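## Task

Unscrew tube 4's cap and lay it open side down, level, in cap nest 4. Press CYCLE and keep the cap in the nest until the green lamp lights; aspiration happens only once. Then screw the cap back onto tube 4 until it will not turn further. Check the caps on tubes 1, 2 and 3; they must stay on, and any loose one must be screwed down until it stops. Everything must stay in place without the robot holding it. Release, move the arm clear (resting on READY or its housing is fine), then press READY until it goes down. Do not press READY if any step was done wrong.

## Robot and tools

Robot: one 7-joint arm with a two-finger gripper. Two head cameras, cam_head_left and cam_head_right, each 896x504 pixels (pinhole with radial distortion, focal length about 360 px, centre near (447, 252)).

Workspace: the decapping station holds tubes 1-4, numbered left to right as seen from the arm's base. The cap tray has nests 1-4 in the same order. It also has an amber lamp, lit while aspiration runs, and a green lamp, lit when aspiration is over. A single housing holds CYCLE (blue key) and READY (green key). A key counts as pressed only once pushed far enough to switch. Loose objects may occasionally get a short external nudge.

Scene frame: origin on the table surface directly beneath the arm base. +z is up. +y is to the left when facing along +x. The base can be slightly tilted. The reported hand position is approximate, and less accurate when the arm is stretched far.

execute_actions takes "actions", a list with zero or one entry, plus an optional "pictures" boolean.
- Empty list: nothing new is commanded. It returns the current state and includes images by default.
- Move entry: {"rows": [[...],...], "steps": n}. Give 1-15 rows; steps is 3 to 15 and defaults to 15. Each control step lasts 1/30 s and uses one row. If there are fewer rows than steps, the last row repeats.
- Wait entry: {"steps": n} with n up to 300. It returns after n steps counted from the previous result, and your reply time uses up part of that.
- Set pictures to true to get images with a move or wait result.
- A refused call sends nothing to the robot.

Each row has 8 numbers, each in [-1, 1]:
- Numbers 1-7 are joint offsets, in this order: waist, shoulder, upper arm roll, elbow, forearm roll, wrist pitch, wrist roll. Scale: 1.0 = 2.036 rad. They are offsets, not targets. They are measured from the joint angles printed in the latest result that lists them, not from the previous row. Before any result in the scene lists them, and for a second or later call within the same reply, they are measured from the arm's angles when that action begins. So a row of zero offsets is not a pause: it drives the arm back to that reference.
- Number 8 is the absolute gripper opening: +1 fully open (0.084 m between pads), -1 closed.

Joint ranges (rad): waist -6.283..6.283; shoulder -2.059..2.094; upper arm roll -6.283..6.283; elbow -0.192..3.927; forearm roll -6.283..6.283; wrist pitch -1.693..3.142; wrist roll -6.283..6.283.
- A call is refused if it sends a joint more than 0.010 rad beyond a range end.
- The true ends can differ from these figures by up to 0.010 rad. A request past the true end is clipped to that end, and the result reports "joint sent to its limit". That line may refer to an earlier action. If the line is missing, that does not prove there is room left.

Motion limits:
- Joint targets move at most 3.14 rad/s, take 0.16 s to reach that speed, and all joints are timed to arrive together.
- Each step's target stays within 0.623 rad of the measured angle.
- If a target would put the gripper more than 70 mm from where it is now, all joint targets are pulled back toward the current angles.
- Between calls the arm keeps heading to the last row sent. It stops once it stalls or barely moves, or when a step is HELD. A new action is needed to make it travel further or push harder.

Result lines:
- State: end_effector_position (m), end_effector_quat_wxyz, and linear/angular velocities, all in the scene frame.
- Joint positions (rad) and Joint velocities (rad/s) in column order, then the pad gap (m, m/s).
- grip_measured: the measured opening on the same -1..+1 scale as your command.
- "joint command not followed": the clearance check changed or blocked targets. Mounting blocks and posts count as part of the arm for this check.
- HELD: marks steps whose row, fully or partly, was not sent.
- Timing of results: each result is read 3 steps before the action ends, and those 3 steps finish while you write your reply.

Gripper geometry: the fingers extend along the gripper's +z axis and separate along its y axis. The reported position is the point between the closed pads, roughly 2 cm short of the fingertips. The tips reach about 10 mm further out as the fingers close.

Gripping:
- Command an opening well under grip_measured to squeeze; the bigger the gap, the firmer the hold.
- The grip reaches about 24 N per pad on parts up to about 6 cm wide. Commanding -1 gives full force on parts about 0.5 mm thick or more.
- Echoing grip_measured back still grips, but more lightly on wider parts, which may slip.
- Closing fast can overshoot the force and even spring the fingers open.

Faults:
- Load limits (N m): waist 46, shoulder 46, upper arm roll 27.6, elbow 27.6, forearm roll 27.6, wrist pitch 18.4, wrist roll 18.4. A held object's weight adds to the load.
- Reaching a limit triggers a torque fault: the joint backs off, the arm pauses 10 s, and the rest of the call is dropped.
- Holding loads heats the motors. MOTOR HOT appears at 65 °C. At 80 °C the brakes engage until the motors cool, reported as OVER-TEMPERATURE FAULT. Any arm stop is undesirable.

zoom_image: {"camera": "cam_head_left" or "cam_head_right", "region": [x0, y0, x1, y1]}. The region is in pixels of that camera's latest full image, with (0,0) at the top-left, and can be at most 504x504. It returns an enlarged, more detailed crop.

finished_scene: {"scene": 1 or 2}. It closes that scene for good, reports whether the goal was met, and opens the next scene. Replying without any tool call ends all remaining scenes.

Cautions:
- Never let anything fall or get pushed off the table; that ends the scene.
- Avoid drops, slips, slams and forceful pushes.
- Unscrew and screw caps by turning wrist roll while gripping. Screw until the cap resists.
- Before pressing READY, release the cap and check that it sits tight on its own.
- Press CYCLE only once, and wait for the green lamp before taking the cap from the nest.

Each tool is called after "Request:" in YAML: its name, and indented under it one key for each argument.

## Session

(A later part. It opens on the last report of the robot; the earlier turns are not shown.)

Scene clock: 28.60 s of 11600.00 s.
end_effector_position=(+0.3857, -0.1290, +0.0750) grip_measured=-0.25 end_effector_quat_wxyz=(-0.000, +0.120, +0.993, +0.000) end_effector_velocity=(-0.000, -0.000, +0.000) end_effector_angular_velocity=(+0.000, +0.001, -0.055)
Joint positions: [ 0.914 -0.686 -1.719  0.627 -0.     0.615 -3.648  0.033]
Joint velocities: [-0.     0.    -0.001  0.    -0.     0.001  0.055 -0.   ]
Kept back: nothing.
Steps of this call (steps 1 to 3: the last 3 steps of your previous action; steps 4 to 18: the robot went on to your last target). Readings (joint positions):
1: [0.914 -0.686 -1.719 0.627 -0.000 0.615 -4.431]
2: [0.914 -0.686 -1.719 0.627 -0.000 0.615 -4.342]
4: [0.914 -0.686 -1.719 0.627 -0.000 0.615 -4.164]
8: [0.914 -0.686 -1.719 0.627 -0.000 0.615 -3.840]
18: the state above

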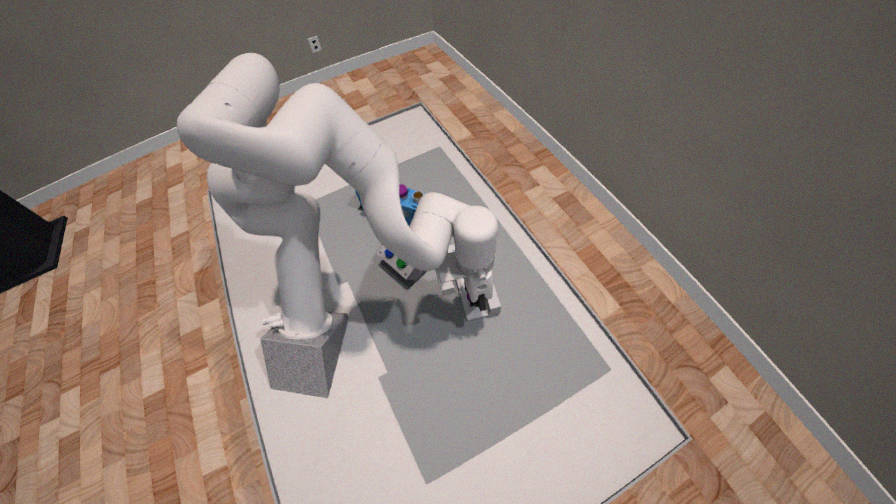

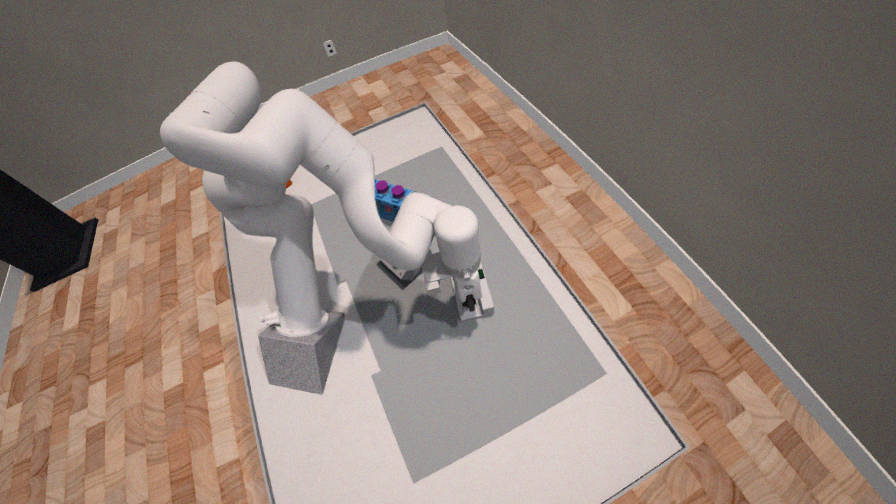

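Request:
execute_actions:
  actions:
    - {"rows": [[0,0,0,0,0,0,0.8,-0.9]], "steps": 15}

Request:
execute_actions:
  actions:
    - {"steps": 16}
  pictures: true

Request:
zoom_image:
  camera: "cam_head_left"
  region: [440, 265, 510, 335]

Request:
zoom_image:
  camera: "cam_head_right"
  region: [440, 265, 510, 335]

Scene clock: 29.37 s of 11600.00 s.
end_effector_position=(+0.3856, -0.1290, +0.0750) grip_measured=-0.25 end_effector_quat_wxyz=(-0.000, +0.451, +0.893, +0.000) end_effector_velocity=(-0.001, -0.001, +0.000) end_effector_angular_velocity=(-0.003, +0.002, -2.677)
Joint positions: [ 0.914 -0.686 -1.719  0.627 -0.     0.615 -2.953  0.033]
Joint velocities: [-0.    -0.    -0.002  0.    -0.001  0.     2.675 -0.   ]
Steps of this call (steps 1 to 11: the robot went on to your last target; steps 12 to 23: the first 12 steps of this action). Readings (joint positions):
12: [0.914 -0.686 -1.719 0.627 -0.000 0.615 -3.643]
13: [0.914 -0.686 -1.719 0.627 -0.000 0.615 -3.637]
15: [0.914 -0.686 -1.719 0.627 -0.000 0.615 -3.591]
19: [0.914 -0.686 -1.719 0.627 -0.000 0.615 -3.314]
23: the state above

Scene clock: 29.90 s of 11600.00 s.
end_effector_position=(+0.3857, -0.1290, +0.0750) grip_measured=-0.25 end_effector_quat_wxyz=(-0.000, +0.800, +0.600, -0.000) end_effector_velocity=(-0.000, -0.000, -0.000) end_effector_angular_velocity=(+0.000, -0.000, -0.145)
Joint positions: [ 0.914 -0.686 -1.719  0.627 -0.     0.615 -2.033  0.033]
Joint velocities: [ 0.     0.    -0.001  0.     0.001 -0.     0.144  0.   ]
Kept back: nothing.
Steps of this call (steps 1 to 3: the last 3 steps of your previous action; steps 4 to 16: the robot went on to your last target). Readings (joint positions):
1: [0.914 -0.686 -1.719 0.627 -0.000 0.615 -2.864]
2: [0.914 -0.686 -1.719 0.627 -0.000 0.615 -2.775]
4: [0.914 -0.686 -1.719 0.627 -0.000 0.615 -2.596]
8: [0.914 -0.686 -1.719 0.627 -0.000 0.615 -2.259]
16: the state above

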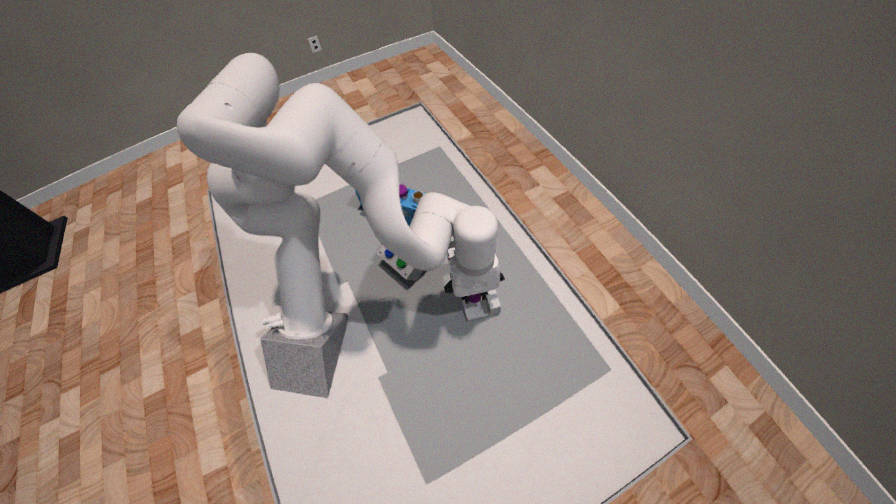

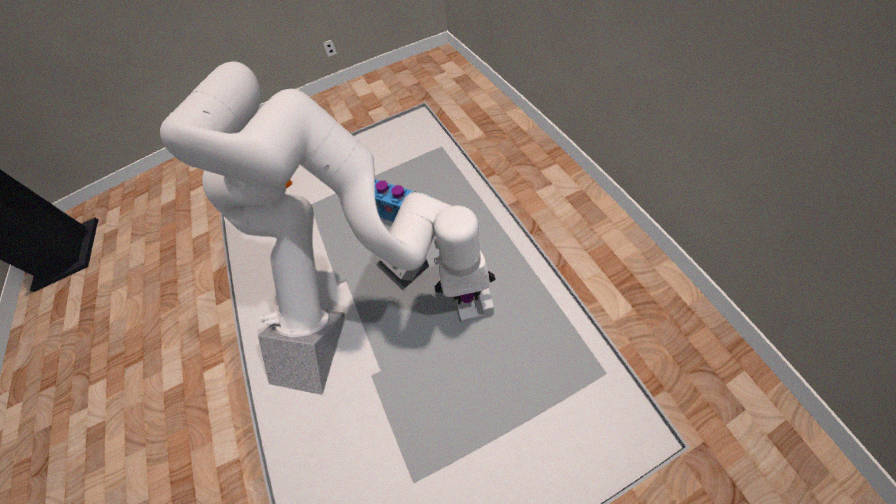

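Region (440, 265, 510, 335) of cam_head_left's 896x504 image, scaled by 7.200, with more detail than that image has.

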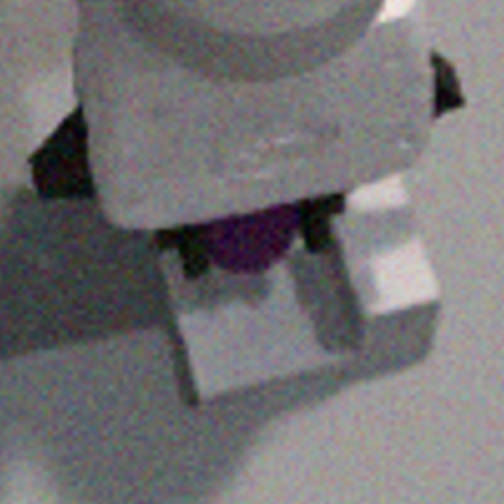

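Region (440, 265, 510, 335) of cam_head_right's 896x504 image, scaled by 7.200, with more detail than that image has.

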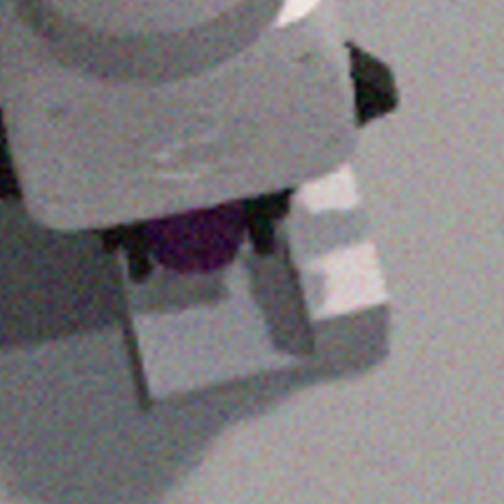

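Request:
execute_actions:
  actions:
    - {"rows": [[0,0,0,0,0,0,-0.797,-0.9]], "steps": 15}

Request:
execute_actions:
  actions:
    - {"steps": 17}

Request:
execute_actions:
  actions:
    - {"rows": [[0.0172,-0.0025,-0.0143,-0.0013,0,-0.0128,0,-0.9],[0.0344,-0.005,-0.0286,-0.0026,0,-0.0255,0,-0.9],[0.0516,-0.0076,-0.0428,-0.0038,0,-0.0383,0,-0.9],[0.0688,-0.0102,-0.0571,-0.0051,0,-0.051,0,-0.9],[0.086,-0.0127,-0.0714,-0.0064,0,-0.0638,0,-0.9]], "steps": 15}

Request:
execute_actions:
  actions:
    - {"steps": 10}

Scene clock: 30.93 s of 11600.00 s.
end_effector_position=(+0.3856, -0.1290, +0.0750) grip_measured=-0.25 end_effector_quat_wxyz=(-0.000, +0.556, +0.831, -0.000) end_effector_velocity=(-0.000, -0.000, +0.000) end_effector_angular_velocity=(+0.002, -0.001, +2.675)
Joint positions: [ 0.914 -0.686 -1.719  0.627 -0.     0.615 -2.71   0.033]
Joint velocities: [ 0.     0.    -0.001  0.001  0.     0.001 -2.676 -0.   ]
Steps of this call (steps 1 to 19: the robot went on to your last target; steps 20 to 31: the first 12 steps of this action). Readings (joint positions):
20: [0.914 -0.686 -1.719 0.627 -0.000 0.615 -2.020]
21: [0.914 -0.686 -1.719 0.627 -0.000 0.615 -2.026]
23: [0.914 -0.686 -1.719 0.627 -0.000 0.615 -2.073]
27: [0.914 -0.686 -1.719 0.627 -0.000 0.615 -2.349]
31: the state above

Scene clock: 31.50 s of 11600.00 s.
end_effector_position=(+0.3857, -0.1290, +0.0750) grip_measured=-0.25 end_effector_quat_wxyz=(-0.000, +0.121, +0.993, +0.000) end_effector_velocity=(+0.001, +0.000, +0.000) end_effector_angular_velocity=(-0.001, -0.002, +0.103)
Joint positions: [ 0.914 -0.686 -1.719  0.627 -0.     0.615 -3.646  0.033]
Joint velocities: [-0.    -0.     0.001 -0.     0.001 -0.002 -0.103 -0.   ]
Kept back: nothing.
Steps of this call (steps 1 to 3: the last 3 steps of your previous action; steps 4 to 17: the robot went on to your last target). Readings (joint positions):
1: [0.914 -0.686 -1.719 0.627 -0.000 0.615 -2.799]
2: [0.914 -0.686 -1.719 0.627 -0.000 0.615 -2.889]
4: [0.914 -0.686 -1.719 0.627 -0.000 0.615 -3.067]
8: [0.914 -0.686 -1.719 0.627 -0.000 0.615 -3.406]
17: the state above

Scene clock: 31.90 s of 11600.00 s.
end_effector_position=(+0.3835, -0.1320, +0.0374) grip_measured=-0.25 end_effector_quat_wxyz=(-0.001, +0.126, +0.992, +0.001) end_effector_velocity=(+0.005, -0.017, -0.022) end_effector_angular_velocity=(-0.035, -0.021, -0.017)
Joint positions: [ 1.077 -0.71  -1.853  0.614 -0.     0.495 -3.646  0.033]
Joint velocities: [ 0.132 -0.017 -0.118  0.013 -0.002 -0.114  0.002  0.   ]
Steps of this call (steps 1 to 12: the first 12 steps of this action). Readings (joint positions):
1: [0.914 -0.686 -1.719 0.627 -0.000 0.614 -3.649]
2: [0.918 -0.687 -1.722 0.627 -0.000 0.611 -3.650]
4: [0.942 -0.690 -1.743 0.626 -0.000 0.592 -3.649]
8: [1.033 -0.704 -1.818 0.617 -0.000 0.527 -3.647]
12: the state above

Scene clock: 32.23 s of 11600.00 s.
end_effector_position=(+0.3839, -0.1337, +0.0357) grip_measured=-0.25 end_effector_quat_wxyz=(+0.001, +0.127, +0.992, -0.001) end_effector_velocity=(-0.000, -0.001, -0.001) end_effector_angular_velocity=(-0.002, -0.000, -0.001)
Joint positions: [ 1.088 -0.712 -1.863  0.615 -0.     0.485 -3.646  0.033]
Joint velocities: [ 0.003 -0.    -0.004  0.    -0.001 -0.003  0.     0.   ]
Kept back: nothing.
Steps of this call (steps 1 to 3: the last 3 steps of your previous action; steps 4 to 10: the robot went on to your last target). Readings (joint positions):
1: [1.080 -0.711 -1.856 0.614 -0.000 0.492 -3.646]
2: [1.083 -0.711 -1.859 0.614 -0.000 0.489 -3.646]
4: [1.085 -0.711 -1.861 0.615 -0.000 0.487 -3.646]
8: [1.087 -0.712 -1.863 0.615 -0.000 0.485 -3.646]
10: the state above

Request:
execute_actions:
  actions:
    - {"rows": [[0.0032,-0.0006,-0.0025,-0.0004,0,-0.0023,0,-0.9],[0.0065,-0.0013,-0.0049,-0.0008,0,-0.0047,0,-0.9]], "steps": 15}

Scene clock: 32.80 s of 11600.00 s.
end_effector_position=(+0.3849, -0.1355, +0.0347) grip_measured=-0.24 end_effector_quat_wxyz=(+0.002, +0.127, +0.992, -0.002) end_effector_velocity=(-0.000, -0.000, -0.001) end_effector_angular_velocity=(-0.001, +0.001, +0.002)
Joint positions: [ 1.097 -0.713 -1.872  0.618  0.     0.477 -3.646  0.033]
Joint velocities: [ 0.005 -0.001 -0.004 -0.002 -0.003 -0.005  0.     0.   ]
Steps of this call (steps 1 to 5: the robot went on to your last target; steps 6 to 17: the first 12 steps of this action). Readings (joint positions):
6: [1.088 -0.712 -1.864 0.615 -0.000 0.485 -3.646]
7: [1.089 -0.712 -1.864 0.615 0.000 0.484 -3.646]
9: [1.092 -0.712 -1.868 0.616 0.000 0.481 -3.646]
13: [1.096 -0.713 -1.871 0.618 0.000 0.478 -3.646]
17: the state above

Request:
execute_actions:
  actions:
    - {"rows": [[-0.0071,0.0008,0.0033,-0.0005,0,0.0075,0,-0.9]], "steps": 15}

Request:
execute_actions:
  actions:
    - {"steps": 8}
  pictures: true

Request:
zoom_image:
  camera: "cam_head_left"
  region: [440, 265, 510, 335]

Scene clock: 33.43 s of 11600.00 s.
end_effector_position=(+0.3814, -0.1336, +0.0353) grip_measured=-0.25 end_effector_quat_wxyz=(-0.002, +0.129, +0.992, +0.001) end_effector_velocity=(-0.004, +0.002, +0.001) end_effector_angular_velocity=(+0.010, +0.012, -0.005)
Joint positions: [ 1.086 -0.712 -1.866  0.614  0.     0.491 -3.646  0.033]
Joint velocities: [-0.013  0.004  0.007 -0.002  0.003  0.023  0.    -0.   ]
Steps of this call (steps 1 to 3: the last 3 steps of your previous action; steps 4 to 7: the robot went on to your last target; steps 8 to 19: the first 12 steps of this action). Readings (joint positions):
8: [1.098 -0.713 -1.872 0.617 0.000 0.476 -3.646]
9: [1.096 -0.713 -1.872 0.617 0.000 0.477 -3.646]
11: [1.094 -0.714 -1.870 0.617 -0.000 0.478 -3.646]
15: [1.089 -0.713 -1.868 0.615 -0.000 0.486 -3.646]
19: the state above

Scene clock: 33.70 s of 11600.00 s.
end_effector_position=(+0.3810, -0.1335, +0.0356) grip_measured=-0.25 end_effector_quat_wxyz=(-0.002, +0.129, +0.992, +0.001) end_effector_velocity=(+0.000, -0.001, +0.001) end_effector_angular_velocity=(-0.001, -0.000, -0.001)
Joint positions: [ 1.084 -0.712 -1.865  0.614  0.     0.493 -3.646  0.033]
Joint velocities: [-0.002  0.001  0.001  0.001  0.001  0.003 -0.001 -0.   ]
Kept back: nothing.
Steps of this call (steps 1 to 3: the last 3 steps of your previous action; steps 4 to 8: the robot went on to your last target). Readings (joint positions):
1: [1.085 -0.712 -1.866 0.614 0.000 0.491 -3.646]
2: [1.085 -0.712 -1.866 0.614 0.000 0.492 -3.646]
4: [1.084 -0.712 -1.866 0.614 0.000 0.493 -3.646]
8: the state above

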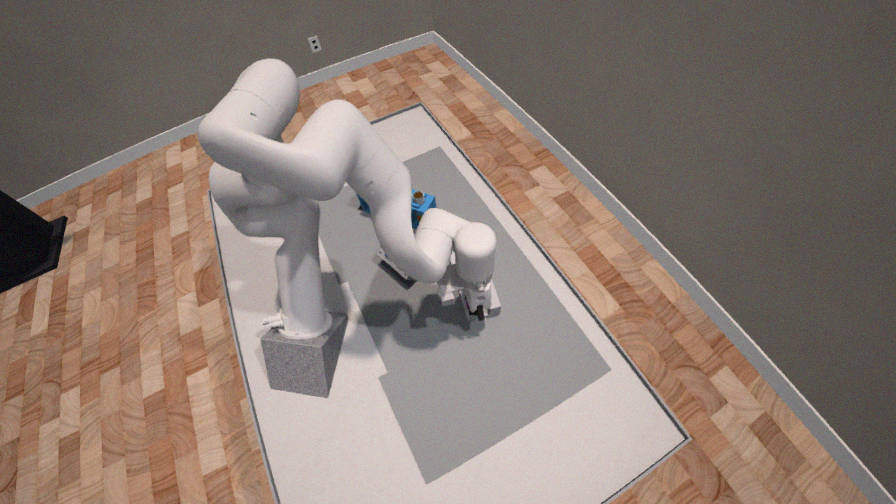

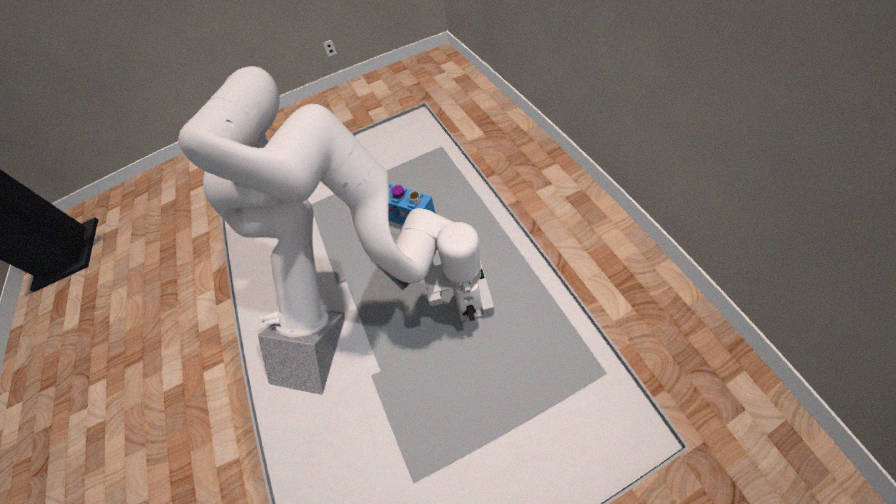

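Region (440, 265, 510, 335) of cam_head_left's 896x504 image, scaled by 7.200, with more detail than that image has.

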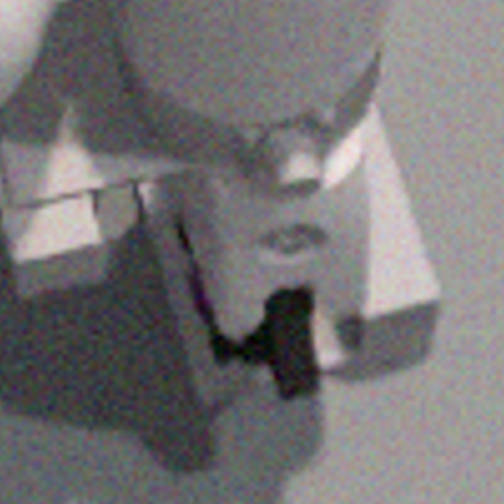

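Request:
execute_actions:
  actions:
    - {"rows": [[-0.0007,0.0003,-0.0001,0.0015,0,-0.0003,0,-0.9]], "steps": 15}

Scene clock: 34.17 s of 11600.00 s.
end_effector_position=(+0.3815, -0.1347, +0.0365) grip_measured=-0.25 end_effector_quat_wxyz=(-0.001, +0.130, +0.992, +0.001) end_effector_velocity=(+0.004, -0.004, +0.004) end_effector_angular_velocity=(-0.011, -0.009, +0.001)
Joint positions: [ 1.083 -0.711 -1.866  0.616  0.     0.493 -3.646  0.033]
Joint velocities: [-0.002  0.001  0.001  0.009 -0.002 -0.003  0.     0.   ]
Steps of this call (steps 1 to 2: the robot went on to your last target; steps 3 to 14: the first 12 steps of this action). Readings (joint positions):
3: [1.084 -0.712 -1.865 0.614 0.000 0.493 -3.646]
4: [1.084 -0.712 -1.865 0.614 0.000 0.494 -3.646]
6: [1.083 -0.712 -1.865 0.614 0.000 0.494 -3.646]
10: [1.083 -0.711 -1.866 0.614 0.000 0.494 -3.646]
14: the state above

Request:
execute_actions:
  actions:
    - {"rows": [[0,0,0,0.0005,0,0,0,-0.5],[0,0,0,0.0005,0,0,0,-0.3],[0,0,0,0.0005,0,0,0,-0.25],[0,0,0,0.0005,0,0,0,-0.2],[0,0,0,0.0005,0,0,0,-0.15],[0,0,0,0.0005,0,0,0,-0.1],[0,0,0,0.0005,0,0,0,0.0],[0,0,0,0.0005,0,0,0,0.1],[0,0,0,0.0005,0,0,0,0.1],[0,0,0,0.0005,0,0,0,0.1],[-0.04,0.006,0.033,0.003,0,0.032,0,0.1],[-0.083,0.012,0.069,0.006,0,0.063,0,0.1]], "steps": 15}

Request:
execute_actions:
  actions:
    - {"steps": 10}

Scene clock: 35.03 s of 11600.00 s.
end_effector_position=(+0.3818, -0.1346, +0.0378) grip_measured=+0.08 end_effector_quat_wxyz=(-0.001, +0.129, +0.992, +0.001) end_effector_velocity=(-0.006, +0.027, +0.049) end_effector_angular_velocity=(+0.058, +0.043, +0.032)
Joint positions: [ 1.078 -0.71  -1.861  0.617  0.     0.498 -3.646  0.048]
Joint velocities: [-0.262  0.043  0.231 -0.007 -0.001  0.24  -0.     0.008]
Steps of this call (steps 1 to 3: the last 3 steps of your previous action; steps 4 to 14: the robot went on to your last target; steps 15 to 26: the first 12 steps of this action). Readings (joint positions):
15: [1.082 -0.711 -1.866 0.617 0.000 0.493 -3.646]
16: [1.082 -0.711 -1.866 0.617 0.000 0.493 -3.646]
18: [1.083 -0.711 -1.866 0.617 0.000 0.493 -3.646]
22: [1.083 -0.711 -1.866 0.617 0.000 0.493 -3.646]
26: the state above

Scene clock: 35.37 s of 11600.00 s.
end_effector_position=(+0.3830, -0.1303, +0.0732) grip_measured=+0.09 end_effector_quat_wxyz=(-0.002, +0.125, +0.992, +0.002) end_effector_velocity=(-0.007, +0.014, +0.008) end_effector_angular_velocity=(+0.024, +0.027, +0.013)
Joint positions: [ 0.921 -0.688 -1.731  0.627  0.     0.616 -3.646  0.048]
Joint velocities: [-0.067  0.008  0.066 -0.013 -0.001  0.066  0.001  0.   ]
Kept back: nothing.
Steps of this call (steps 1 to 3: the last 3 steps of your previous action; steps 4 to 10: the robot went on to your last target). Readings (joint positions):
1: [1.063 -0.708 -1.849 0.617 0.000 0.511 -3.646]
2: [1.038 -0.705 -1.827 0.617 0.000 0.530 -3.646]
4: [0.981 -0.696 -1.781 0.624 0.000 0.571 -3.646]
8: [0.928 -0.689 -1.738 0.629 0.000 0.609 -3.646]
10: the state above

Request:
execute_actions:
  actions:
    - {"rows": [[-0.1,-0.11,0.14,-0.04,0,0.09,0.15,-0.3],[-0.21,-0.22,0.29,-0.1,0,0.17,0.3,-1],[-0.21,-0.22,0.29,-0.1,0,0.17,0.3,-1],[-0.21,-0.22,0.29,-0.1,0,0.17,0.3,-1],[-0.21,-0.22,0.29,-0.1,0,0.17,0.3,-1],[-0.21,-0.22,0.29,-0.1,0,0.17,0.3,-1],[-0.21,-0.22,0.29,-0.1,0,0.17,0.3,-1],[-0.21,-0.22,0.29,-0.1,0,0.17,0.3,-1],[-0.21,-0.22,0.29,-0.1,0,0.17,0.3,-1],[-0.28,-0.29,0.39,-0.15,0,0.22,0.45,-1],[-0.28,-0.29,0.39,-0.15,0,0.22,0.45,-1],[-0.28,-0.29,0.39,-0.15,0,0.22,0.45,-1],[-0.28,-0.29,0.39,-0.15,0,0.22,0.45,-1],[-0.28,-0.29,0.39,-0.15,0,0.22,0.45,-1],[-0.4205,-0.4396,0.586,-0.2308,0,0.334,0.8084,-1]], "steps": 15}

Request:
execute_actions:
  actions:
    - {"steps": 35}
  pictures: true

Request:
zoom_image:
  camera: "cam_head_left"
  region: [440, 265, 510, 335]

Request:
zoom_image:
  camera: "cam_head_left"
  region: [350, 200, 450, 300]

Request:
zoom_image:
  camera: "cam_head_right"
  region: [350, 200, 450, 300]

Scene clock: 36.90 s of 11600.00 s.
end_effector_position=(+0.3918, -0.0061, +0.0984) grip_measured=-1.00 end_effector_quat_wxyz=(-0.012, +0.194, +0.973, +0.127) end_effector_velocity=(-0.019, +0.353, +0.135) end_effector_angular_velocity=(+0.526, +0.085, -0.382)
Joint positions: [ 0.686 -0.93  -1.408  0.516  0.     0.805 -3.311  0.   ]
Joint velocities: [-0.706 -0.733  0.987 -0.397 -0.001  0.541  1.127  0.   ]
Steps of this call (steps 1 to 30: the robot went on to your last target; steps 31 to 34: nothing new was sent; steps 35 to 46: the first 12 steps of this action). Readings (joint positions):
35: [0.914 -0.687 -1.725 0.628 0.000 0.622 -3.645]
36: [0.910 -0.690 -1.721 0.627 0.000 0.625 -3.640]
38: [0.881 -0.722 -1.681 0.615 0.000 0.650 -3.595]
42: [0.782 -0.829 -1.541 0.564 0.000 0.730 -3.453]
46: the state above

Scene clock: 38.07 s of 11600.00 s.
end_effector_position=(+0.2802, +0.1397, +0.1703) grip_measured=-1.00 end_effector_quat_wxyz=(-0.000, +0.536, +0.844, +0.001) end_effector_velocity=(-0.001, -0.000, +0.000) end_effector_angular_velocity=(-0.005, -0.002, -0.009)
Joint positions: [ 0.065 -1.582 -0.539  0.158  0.     1.296 -2.001  0.   ]
Joint velocities: [-0.004 -0.004  0.005 -0.002  0.001  0.003  0.01   0.   ]
Kept back: nothing.
Steps of this call (steps 1 to 3: the last 3 steps of your previous action; steps 4 to 35: the robot went on to your last target). Readings (joint positions):
1: [0.663 -0.954 -1.375 0.502 0.000 0.824 -3.272]
2: [0.639 -0.979 -1.342 0.489 0.000 0.842 -3.231]
4: [0.588 -1.032 -1.274 0.459 0.000 0.882 -3.151]
8: [0.470 -1.156 -1.134 0.391 0.000 0.975 -3.009]
35: the state above

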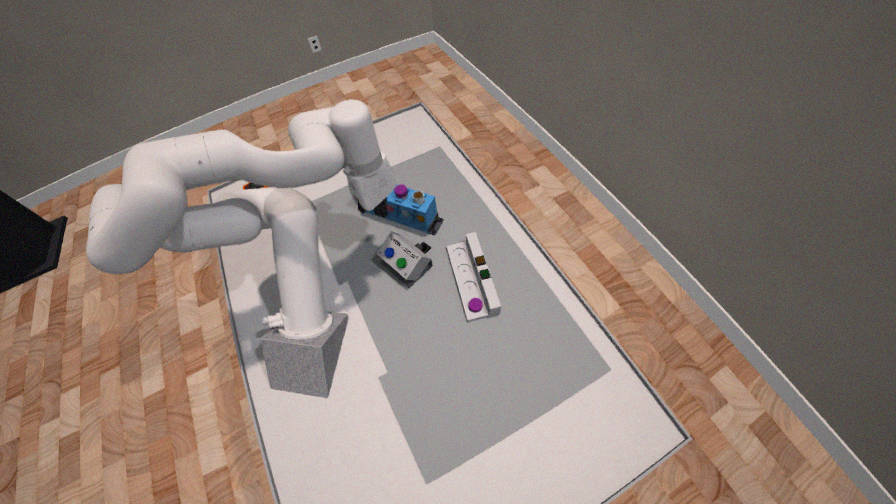

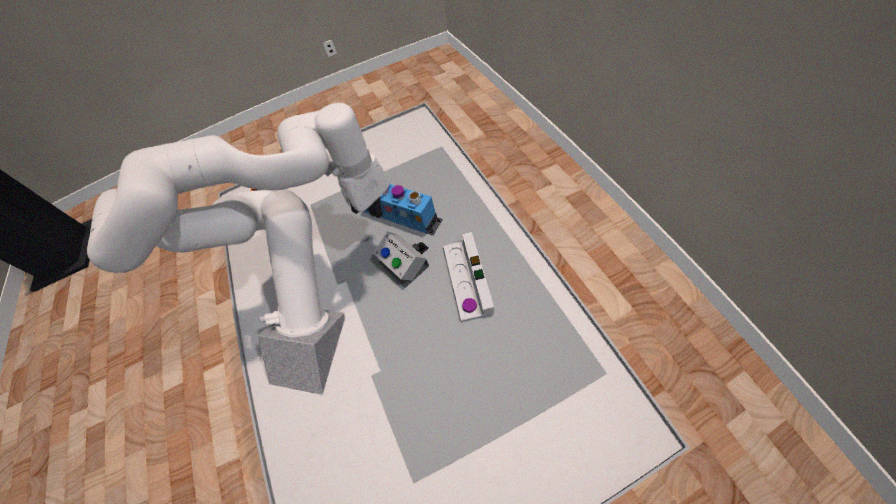

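Region (440, 265, 510, 335) of cam_head_left's 896x504 image, scaled by 7.200, with more detail than that image has.

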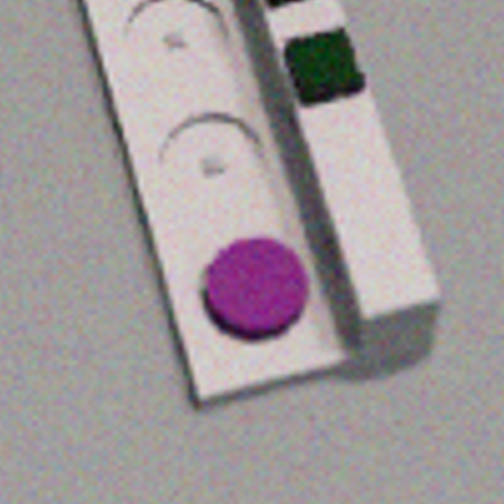

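Region (350, 200, 450, 300) of cam_head_left's 896x504 image, scaled by 5.040, with more detail than that image has.

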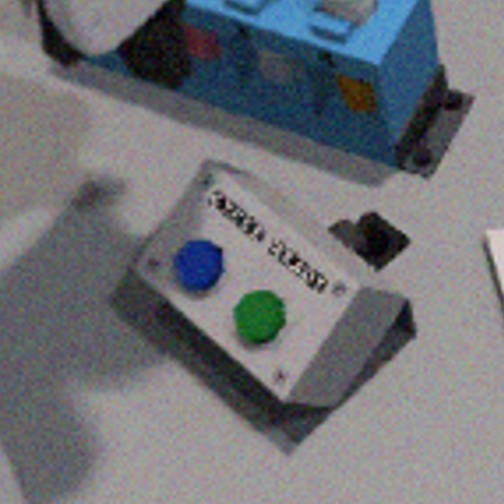

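Region (350, 200, 450, 300) of cam_head_right's 896x504 image, scaled by 5.040, with more detail than that image has.

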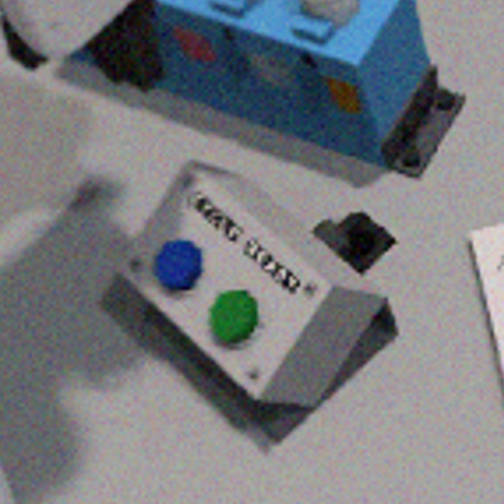

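Request:
zoom_image:
  camera: "cam_head_left"
  region: [455, 275, 500, 320]

Request:
zoom_image:
  camera: "cam_head_right"
  region: [449, 275, 494, 320]

Region (455, 275, 500, 320) of cam_head_left's 896x504 image, scaled by 11.200, with more detail than that image has.

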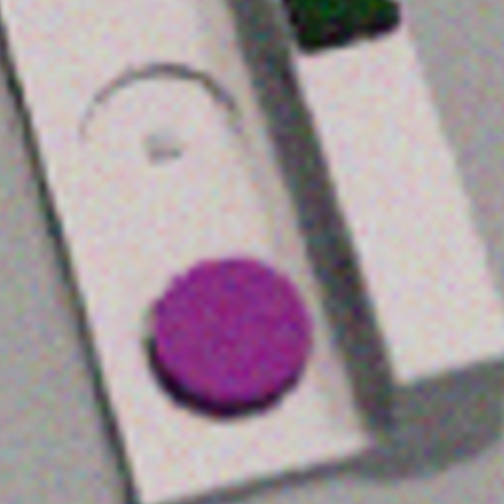

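Region (449, 275, 494, 320) of cam_head_right's 896x504 image, scaled by 11.200, with more detail than that image has.

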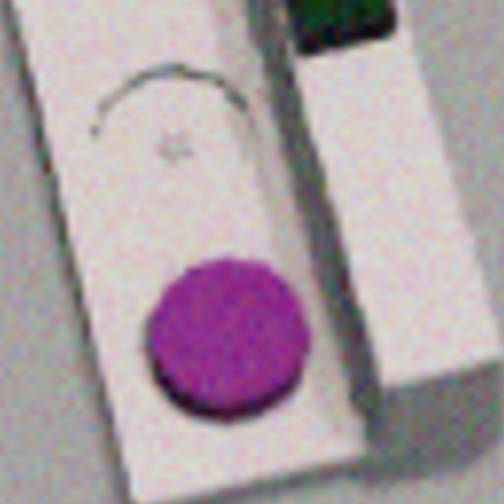

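Request:
execute_actions:
  actions:
    - {"rows": [[-0.0195,0.2139,-0.0942,-0.0193,0,-0.0833,-0.1174,-1]], "steps": 15}

Request:
execute_actions:
  actions:
    - {"steps": 12}
  pictures: true

Request:
zoom_image:
  camera: "cam_head_left"
  region: [350, 200, 450, 300]

Request:
zoom_image:
  camera: "cam_head_right"
  region: [350, 200, 450, 300]

Scene clock: 39.70 s of 11600.00 s.
end_effector_position=(+0.2594, +0.0876, +0.1090) grip_measured=-1.00 end_effector_quat_wxyz=(-0.091, +0.574, +0.813, -0.027) end_effector_velocity=(-0.032, -0.068, -0.057) end_effector_angular_velocity=(+0.042, +0.144, -0.133)
Joint positions: [ 0.029 -1.185 -0.713  0.12  -0.     1.143 -2.217  0.   ]
Joint velocities: [-0.044  0.452 -0.208 -0.023  0.    -0.189 -0.263  0.   ]
Steps of this call (steps 1 to 15: the robot went on to your last target; steps 16 to 37: nothing new was sent; steps 38 to 49: the first 12 steps of this action). Readings (joint positions):
38: [0.065 -1.582 -0.539 0.158 0.000 1.296 -2.001]
39: [0.064 -1.578 -0.541 0.158 0.000 1.293 -2.004]
41: [0.060 -1.534 -0.561 0.155 0.001 1.275 -2.029]
45: [0.041 -1.320 -0.654 0.134 0.000 1.194 -2.144]
49: the state above

Scene clock: 40.10 s of 11600.00 s.
end_effector_position=(+0.2574, +0.0816, +0.1048) grip_measured=-1.00 end_effector_quat_wxyz=(-0.096, +0.578, +0.810, -0.027) end_effector_velocity=(-0.001, -0.001, -0.002) end_effector_angular_velocity=(+0.001, +0.005, -0.005)
Joint positions: [ 0.026 -1.148 -0.73   0.119  0.     1.126 -2.24   0.   ]
Joint velocities: [-0.001  0.009 -0.003 -0.002  0.001 -0.003 -0.003  0.   ]
Kept back: nothing.
Steps of this call (steps 1 to 3: the last 3 steps of your previous action; steps 4 to 12: the robot went on to your last target). Readings (joint positions):
1: [0.028 -1.173 -0.718 0.119 0.000 1.138 -2.224]
2: [0.027 -1.165 -0.722 0.119 0.000 1.134 -2.229]
4: [0.026 -1.156 -0.727 0.120 0.000 1.130 -2.235]
8: [0.026 -1.150 -0.730 0.119 0.000 1.127 -2.239]
12: the state above

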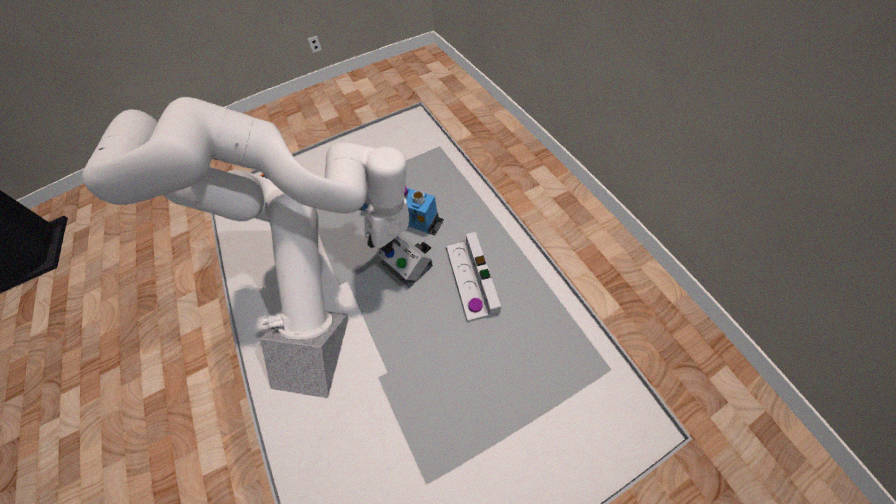

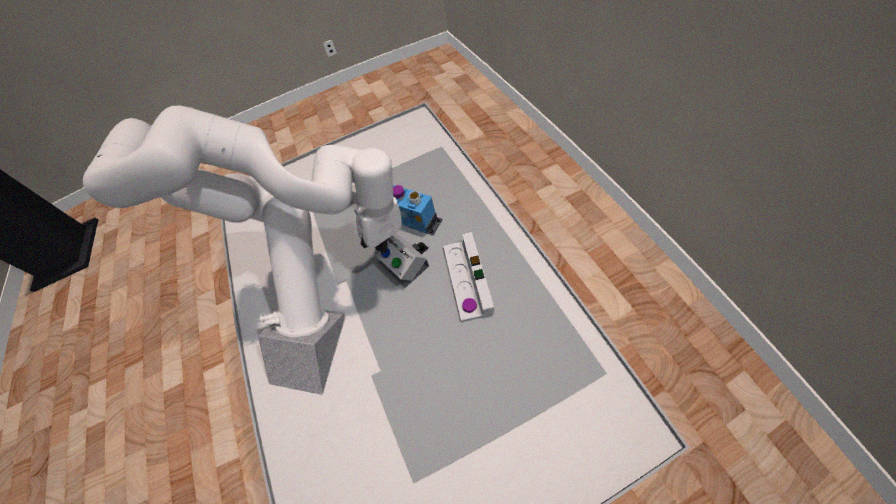

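Region (350, 200, 450, 300) of cam_head_left's 896x504 image, scaled by 5.040, with more detail than that image has.

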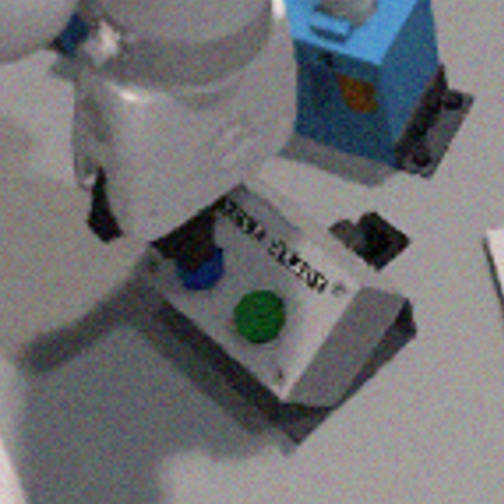

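Region (350, 200, 450, 300) of cam_head_right's 896x504 image, scaled by 5.040, with more detail than that image has.

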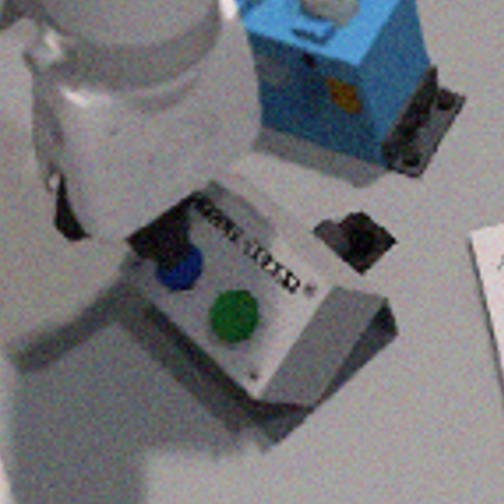

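Request:
execute_actions:
  actions:
    - {"rows": [[0.004,0.004,-0.0017,-0.0033,0,-0.009,0,-1],[0.008,0.008,-0.0035,-0.0066,0,-0.018,0,-1],[0.0125,0.0125,-0.0052,-0.01,0,-0.027,0,-1],[0.0167,0.0172,-0.0069,-0.0133,0,-0.0358,0,-1]], "steps": 15}

Request:
execute_actions:
  actions:
    - {"steps": 6}

Scene clock: 40.70 s of 11600.00 s.
end_effector_position=(+0.2576, +0.0813, +0.0908) grip_measured=-1.00 end_effector_quat_wxyz=(-0.095, +0.578, +0.810, -0.028) end_effector_velocity=(+0.001, -0.001, -0.008) end_effector_angular_velocity=(-0.003, -0.004, +0.001)
Joint positions: [ 0.058 -1.115 -0.744  0.095  0.     1.058 -2.24   0.   ]
Joint velocities: [ 0.018  0.018 -0.008 -0.016 -0.001 -0.045  0.     0.   ]
Steps of this call (steps 1 to 6: the robot went on to your last target; steps 7 to 18: the first 12 steps of this action). Readings (joint positions):
7: [0.026 -1.147 -0.731 0.119 0.000 1.126 -2.240]
8: [0.027 -1.146 -0.731 0.118 0.000 1.123 -2.240]
10: [0.033 -1.140 -0.734 0.113 0.000 1.108 -2.240]
14: [0.052 -1.121 -0.741 0.099 0.000 1.070 -2.240]
18: the state above

Scene clock: 40.90 s of 11600.00 s.
end_effector_position=(+0.2577, +0.0813, +0.0904) grip_measured=-1.00 end_effector_quat_wxyz=(-0.095, +0.578, +0.810, -0.028) end_effector_velocity=(+0.000, -0.000, -0.001) end_effector_angular_velocity=(-0.001, -0.002, -0.001)
Joint positions: [ 0.059 -1.113 -0.744  0.094  0.     1.055 -2.24   0.   ]
Joint velocities: [ 0.002  0.002 -0.001 -0.003  0.    -0.007  0.001  0.   ]
Kept back: nothing.
Steps of this call (steps 1 to 3: the last 3 steps of your previous action; steps 4 to 6: the robot went on to your last target). Readings (joint positions):
1: [0.058 -1.114 -0.744 0.094 0.000 1.057 -2.240]
2: [0.058 -1.114 -0.744 0.094 0.000 1.056 -2.240]
4: [0.059 -1.114 -0.744 0.094 0.000 1.056 -2.240]
6: the state above

Request:
execute_actions:
  actions:
    - {"rows": [[0.0035,0.002,-0.0005,-0.0005,0,-0.004,0,-1],[0.007,0.004,-0.001,-0.001,0,-0.008,0,-1],[0.0105,0.006,-0.0015,-0.0013,0,-0.012,0,-1]], "steps": 15}
  pictures: true

Scene clock: 41.47 s of 11600.00 s.
end_effector_position=(+0.2587, +0.0818, +0.0887) grip_measured=-1.00 end_effector_quat_wxyz=(-0.098, +0.575, +0.812, -0.030) end_effector_velocity=(+0.001, +0.001, +0.000) end_effector_angular_velocity=(+0.002, +0.007, +0.004)
Joint positions: [ 0.078 -1.102 -0.747  0.098 -0.002  1.046 -2.24   0.   ]
Joint velocities: [ 0.012  0.008 -0.     0.007  0.002  0.001 -0.001  0.   ]
Steps of this call (steps 1 to 5: the robot went on to your last target; steps 6 to 17: the first 12 steps of this action). Readings (joint positions):
6: [0.059 -1.113 -0.745 0.094 0.000 1.054 -2.240]
7: [0.060 -1.113 -0.745 0.094 0.000 1.053 -2.240]
9: [0.066 -1.109 -0.745 0.095 -0.000 1.050 -2.240]
13: [0.075 -1.104 -0.747 0.097 -0.002 1.046 -2.240]
17: the state above

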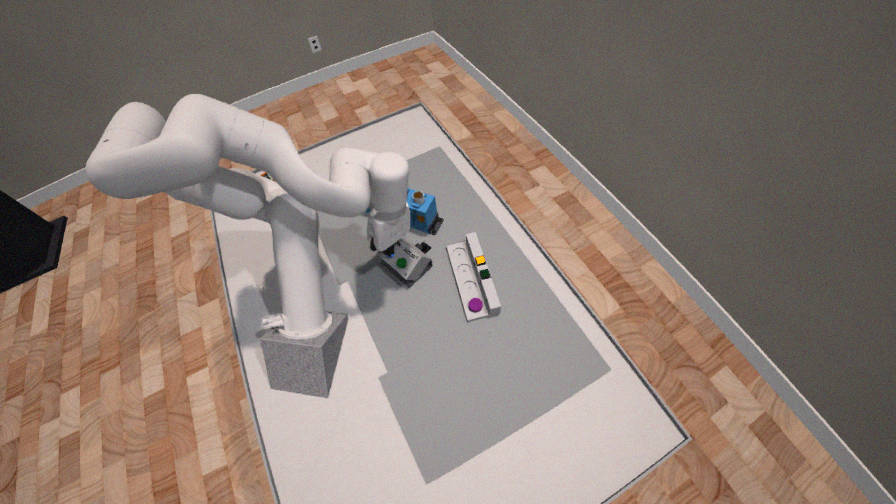

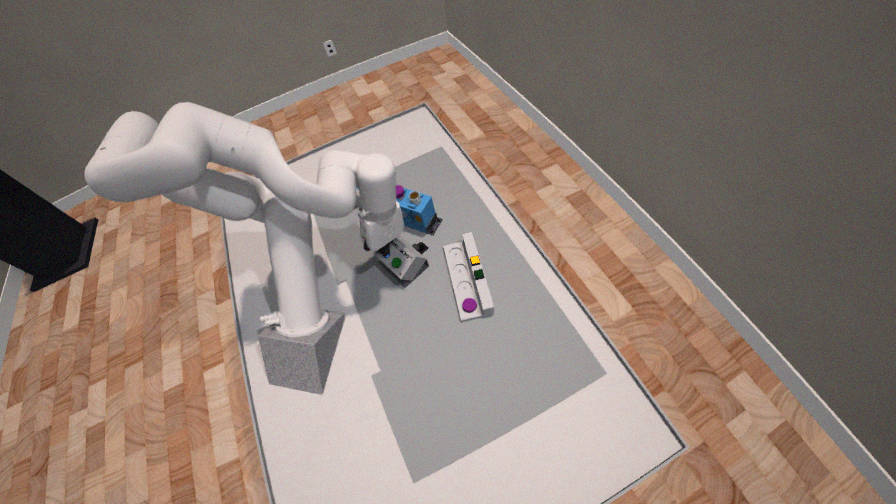

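Amber on. Back off to the hover.

Request:
execute_actions:
  actions:
    - {"rows": [[-0.04,-0.04,0.015,0.025,0.001,0.075,0,-1]], "steps": 12}

Scene clock: 41.87 s of 11600.00 s.
end_effector_position=(+0.2580, +0.0834, +0.1153) grip_measured=-1.00 end_effector_quat_wxyz=(-0.095, +0.576, +0.811, -0.025) end_effector_velocity=(+0.002, -0.006, +0.062) end_effector_angular_velocity=(-0.024, -0.019, -0.005)
Joint positions: [ 0.008 -1.174 -0.721  0.138  0.003  1.173 -2.24   0.   ]
Joint velocities: [-0.128 -0.116  0.045  0.114 -0.014  0.253  0.002  0.   ]
Steps of this call (steps 1 to 3: the last 3 steps of your previous action; steps 4 to 12: the first 9 steps of this action). Readings (joint positions):
4: [0.079 -1.101 -0.747 0.099 -0.001 1.046 -2.240]
5: [0.077 -1.103 -0.747 0.100 -0.001 1.050 -2.240]
7: [0.060 -1.121 -0.739 0.102 0.001 1.078 -2.240]
11: [0.014 -1.169 -0.723 0.133 0.004 1.163 -2.240]
12: the state above

Request:
execute_actions:
  actions:
    - {"rows": [[0.222,0.117,-0.245,0.163,-0.0015,-0.085,-0.295,-1],[0.222,0.117,-0.245,0.163,-0.0015,-0.085,-0.295,-1],[0.222,0.117,-0.245,0.163,-0.0015,-0.085,-0.295,-1],[0.222,0.117,-0.245,0.163,-0.0015,-0.085,-0.295,-1],[0.222,0.117,-0.245,0.163,-0.0015,-0.085,-0.295,-1],[0.222,0.117,-0.245,0.163,-0.0015,-0.085,-0.295,-1],[0.222,0.117,-0.245,0.163,-0.0015,-0.085,-0.295,-1],[0.222,0.117,-0.245,0.163,-0.0015,-0.085,-0.295,-1],[0.222,0.117,-0.245,0.163,-0.0015,-0.085,-0.295,-1],[0.222,0.117,-0.245,0.163,-0.0015,-0.085,-0.295,-1],[0.222,0.117,-0.245,0.163,-0.0015,-0.085,-0.295,0.1],[0.33,0.18,-0.37,0.2,-0.0015,-0.18,-0.5,0.1],[0.33,0.18,-0.37,0.2,-0.0015,-0.18,-0.5,0.1],[0.4484,0.2393,-0.5015,0.2431,-0.0015,-0.2741,-0.6974,0.1]], "steps": 15}

Request:
execute_actions:
  actions:
    - {"steps": 40}
  pictures: true

Scene clock: 42.73 s of 11600.00 s.
end_effector_position=(+0.3387, +0.0368, +0.1330) grip_measured=-0.77 end_effector_quat_wxyz=(-0.084, +0.427, +0.896, +0.088) end_effector_velocity=(+0.167, -0.217, -0.036) end_effector_angular_velocity=(+0.191, -0.368, +0.723)
Joint positions: [ 0.372 -0.982 -1.124  0.41   0.     1.037 -2.724  0.01 ]
Joint velocities: [ 0.967  0.517 -1.053  0.638 -0.004 -0.419 -1.286  0.179]
Steps of this call (steps 1 to 3: the last 3 steps of your previous action; steps 4 to 14: the robot went on to your last target; steps 15 to 26: the first 12 steps of this action). Readings (joint positions):
15: [-0.003 -1.183 -0.717 0.149 0.000 1.198 -2.240]
16: [0.000 -1.181 -0.721 0.151 0.000 1.196 -2.246]
18: [0.035 -1.161 -0.759 0.174 0.000 1.179 -2.292]
22: [0.211 -1.068 -0.949 0.298 0.000 1.105 -2.516]
26: the state above

Scene clock: 44.07 s of 11600.00 s.
end_effector_position=(+0.3821, -0.1351, +0.0749) grip_measured=+0.09 end_effector_quat_wxyz=(-0.001, +0.123, +0.992, -0.000) end_effector_velocity=(+0.000, -0.000, +0.000) end_effector_angular_velocity=(-0.001, -0.001, +0.000)
Joint positions: [ 0.921 -0.687 -1.742  0.633  0.     0.615 -3.66   0.048]
Joint velocities: [-0.     0.     0.001  0.     0.001 -0.001 -0.    -0.   ]
Kept back: nothing.
Steps of this call (steps 1 to 3: the last 3 steps of your previous action; steps 4 to 40: the robot went on to your last target). Readings (joint positions):
1: [0.403 -0.965 -1.158 0.429 0.000 1.022 -2.768]
2: [0.435 -0.948 -1.193 0.445 0.000 1.004 -2.818]
4: [0.507 -0.908 -1.275 0.473 0.000 0.948 -2.922]
8: [0.646 -0.833 -1.432 0.525 0.000 0.836 -3.127]
40: the state above

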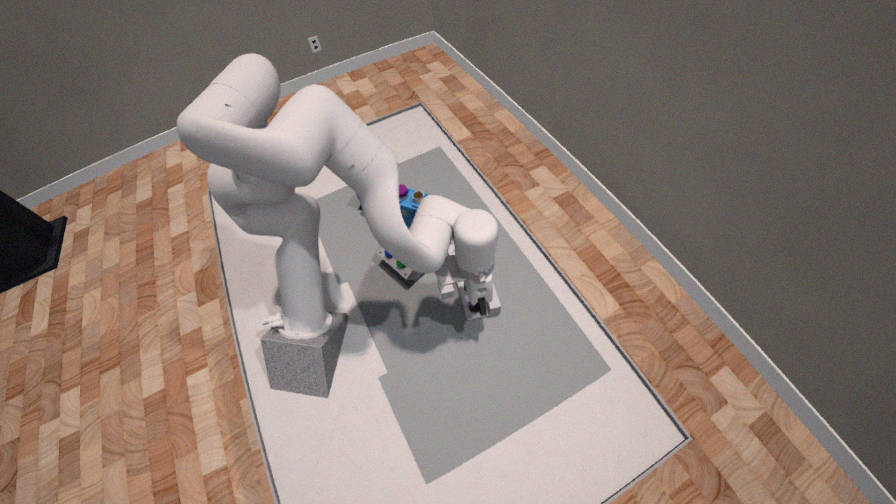

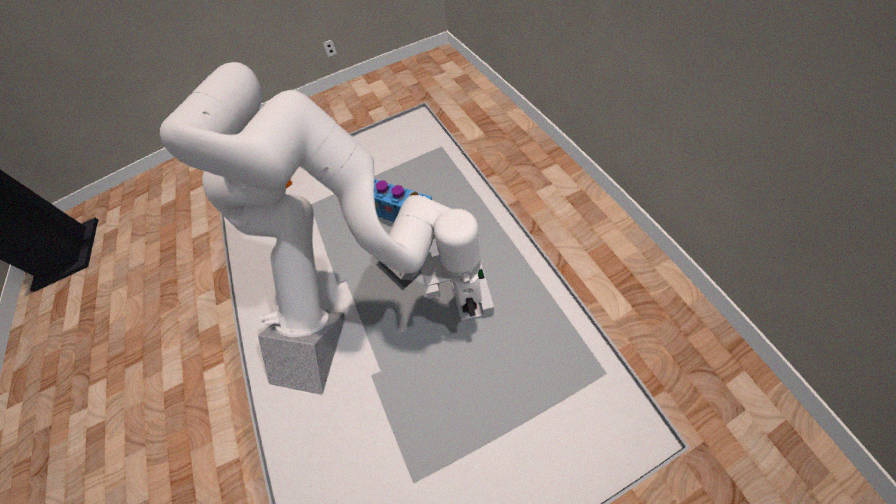

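Request:
execute_actions:
  actions:
    - {"steps": 150}
  pictures: true

Scene clock: 49.07 s of 11600.00 s.
end_effector_position=(+0.3821, -0.1351, +0.0749) grip_measured=+0.09 end_effector_quat_wxyz=(-0.001, +0.123, +0.992, -0.000) end_effector_velocity=(-0.000, +0.000, -0.000) end_effector_angular_velocity=(+0.000, +0.001, +0.001)
Joint positions: [ 0.921 -0.687 -1.742  0.633  0.     0.615 -3.66   0.048]
Joint velocities: [-0.    -0.     0.    -0.    -0.001  0.001 -0.    -0.   ]
Kept back: nothing.
Steps of this call (steps 1 to 15: the robot went on to your last target; steps 16 to 150: nothing new was sent). Readings (joint positions):
1: [0.921 -0.687 -1.742 0.633 0.000 0.615 -3.660]
2: [0.921 -0.687 -1.742 0.633 0.000 0.615 -3.660]
4: [0.921 -0.687 -1.742 0.633 0.000 0.615 -3.660]
8: [0.921 -0.687 -1.742 0.633 0.000 0.615 -3.660]
150: the state above
The arm was judged still, so your last target was given up. Only a new action makes it travel on or press farther. Fingers that are still opening or closing keep moving.

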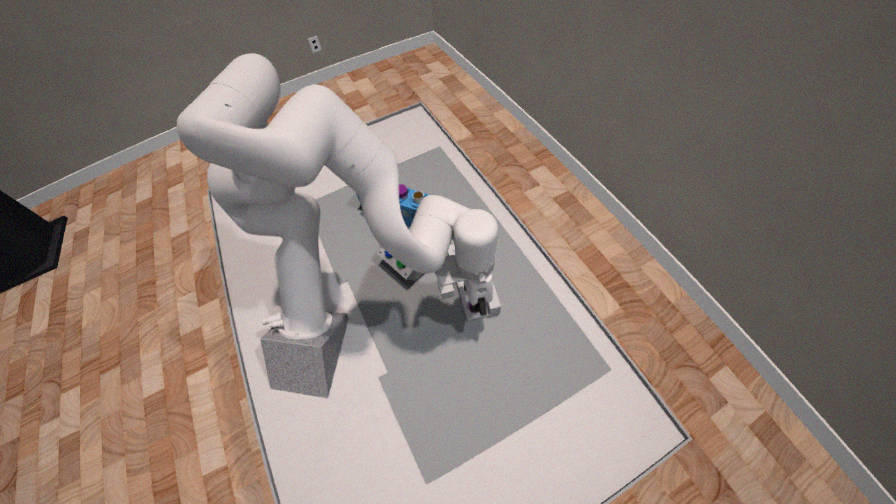

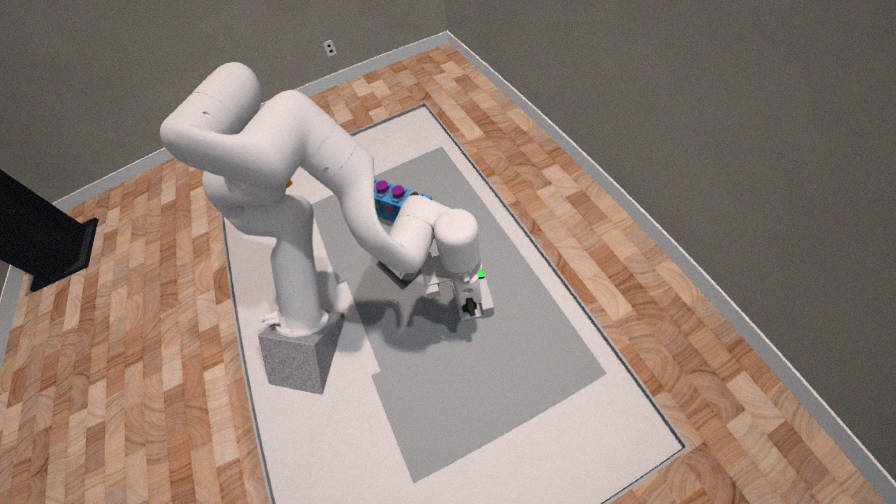

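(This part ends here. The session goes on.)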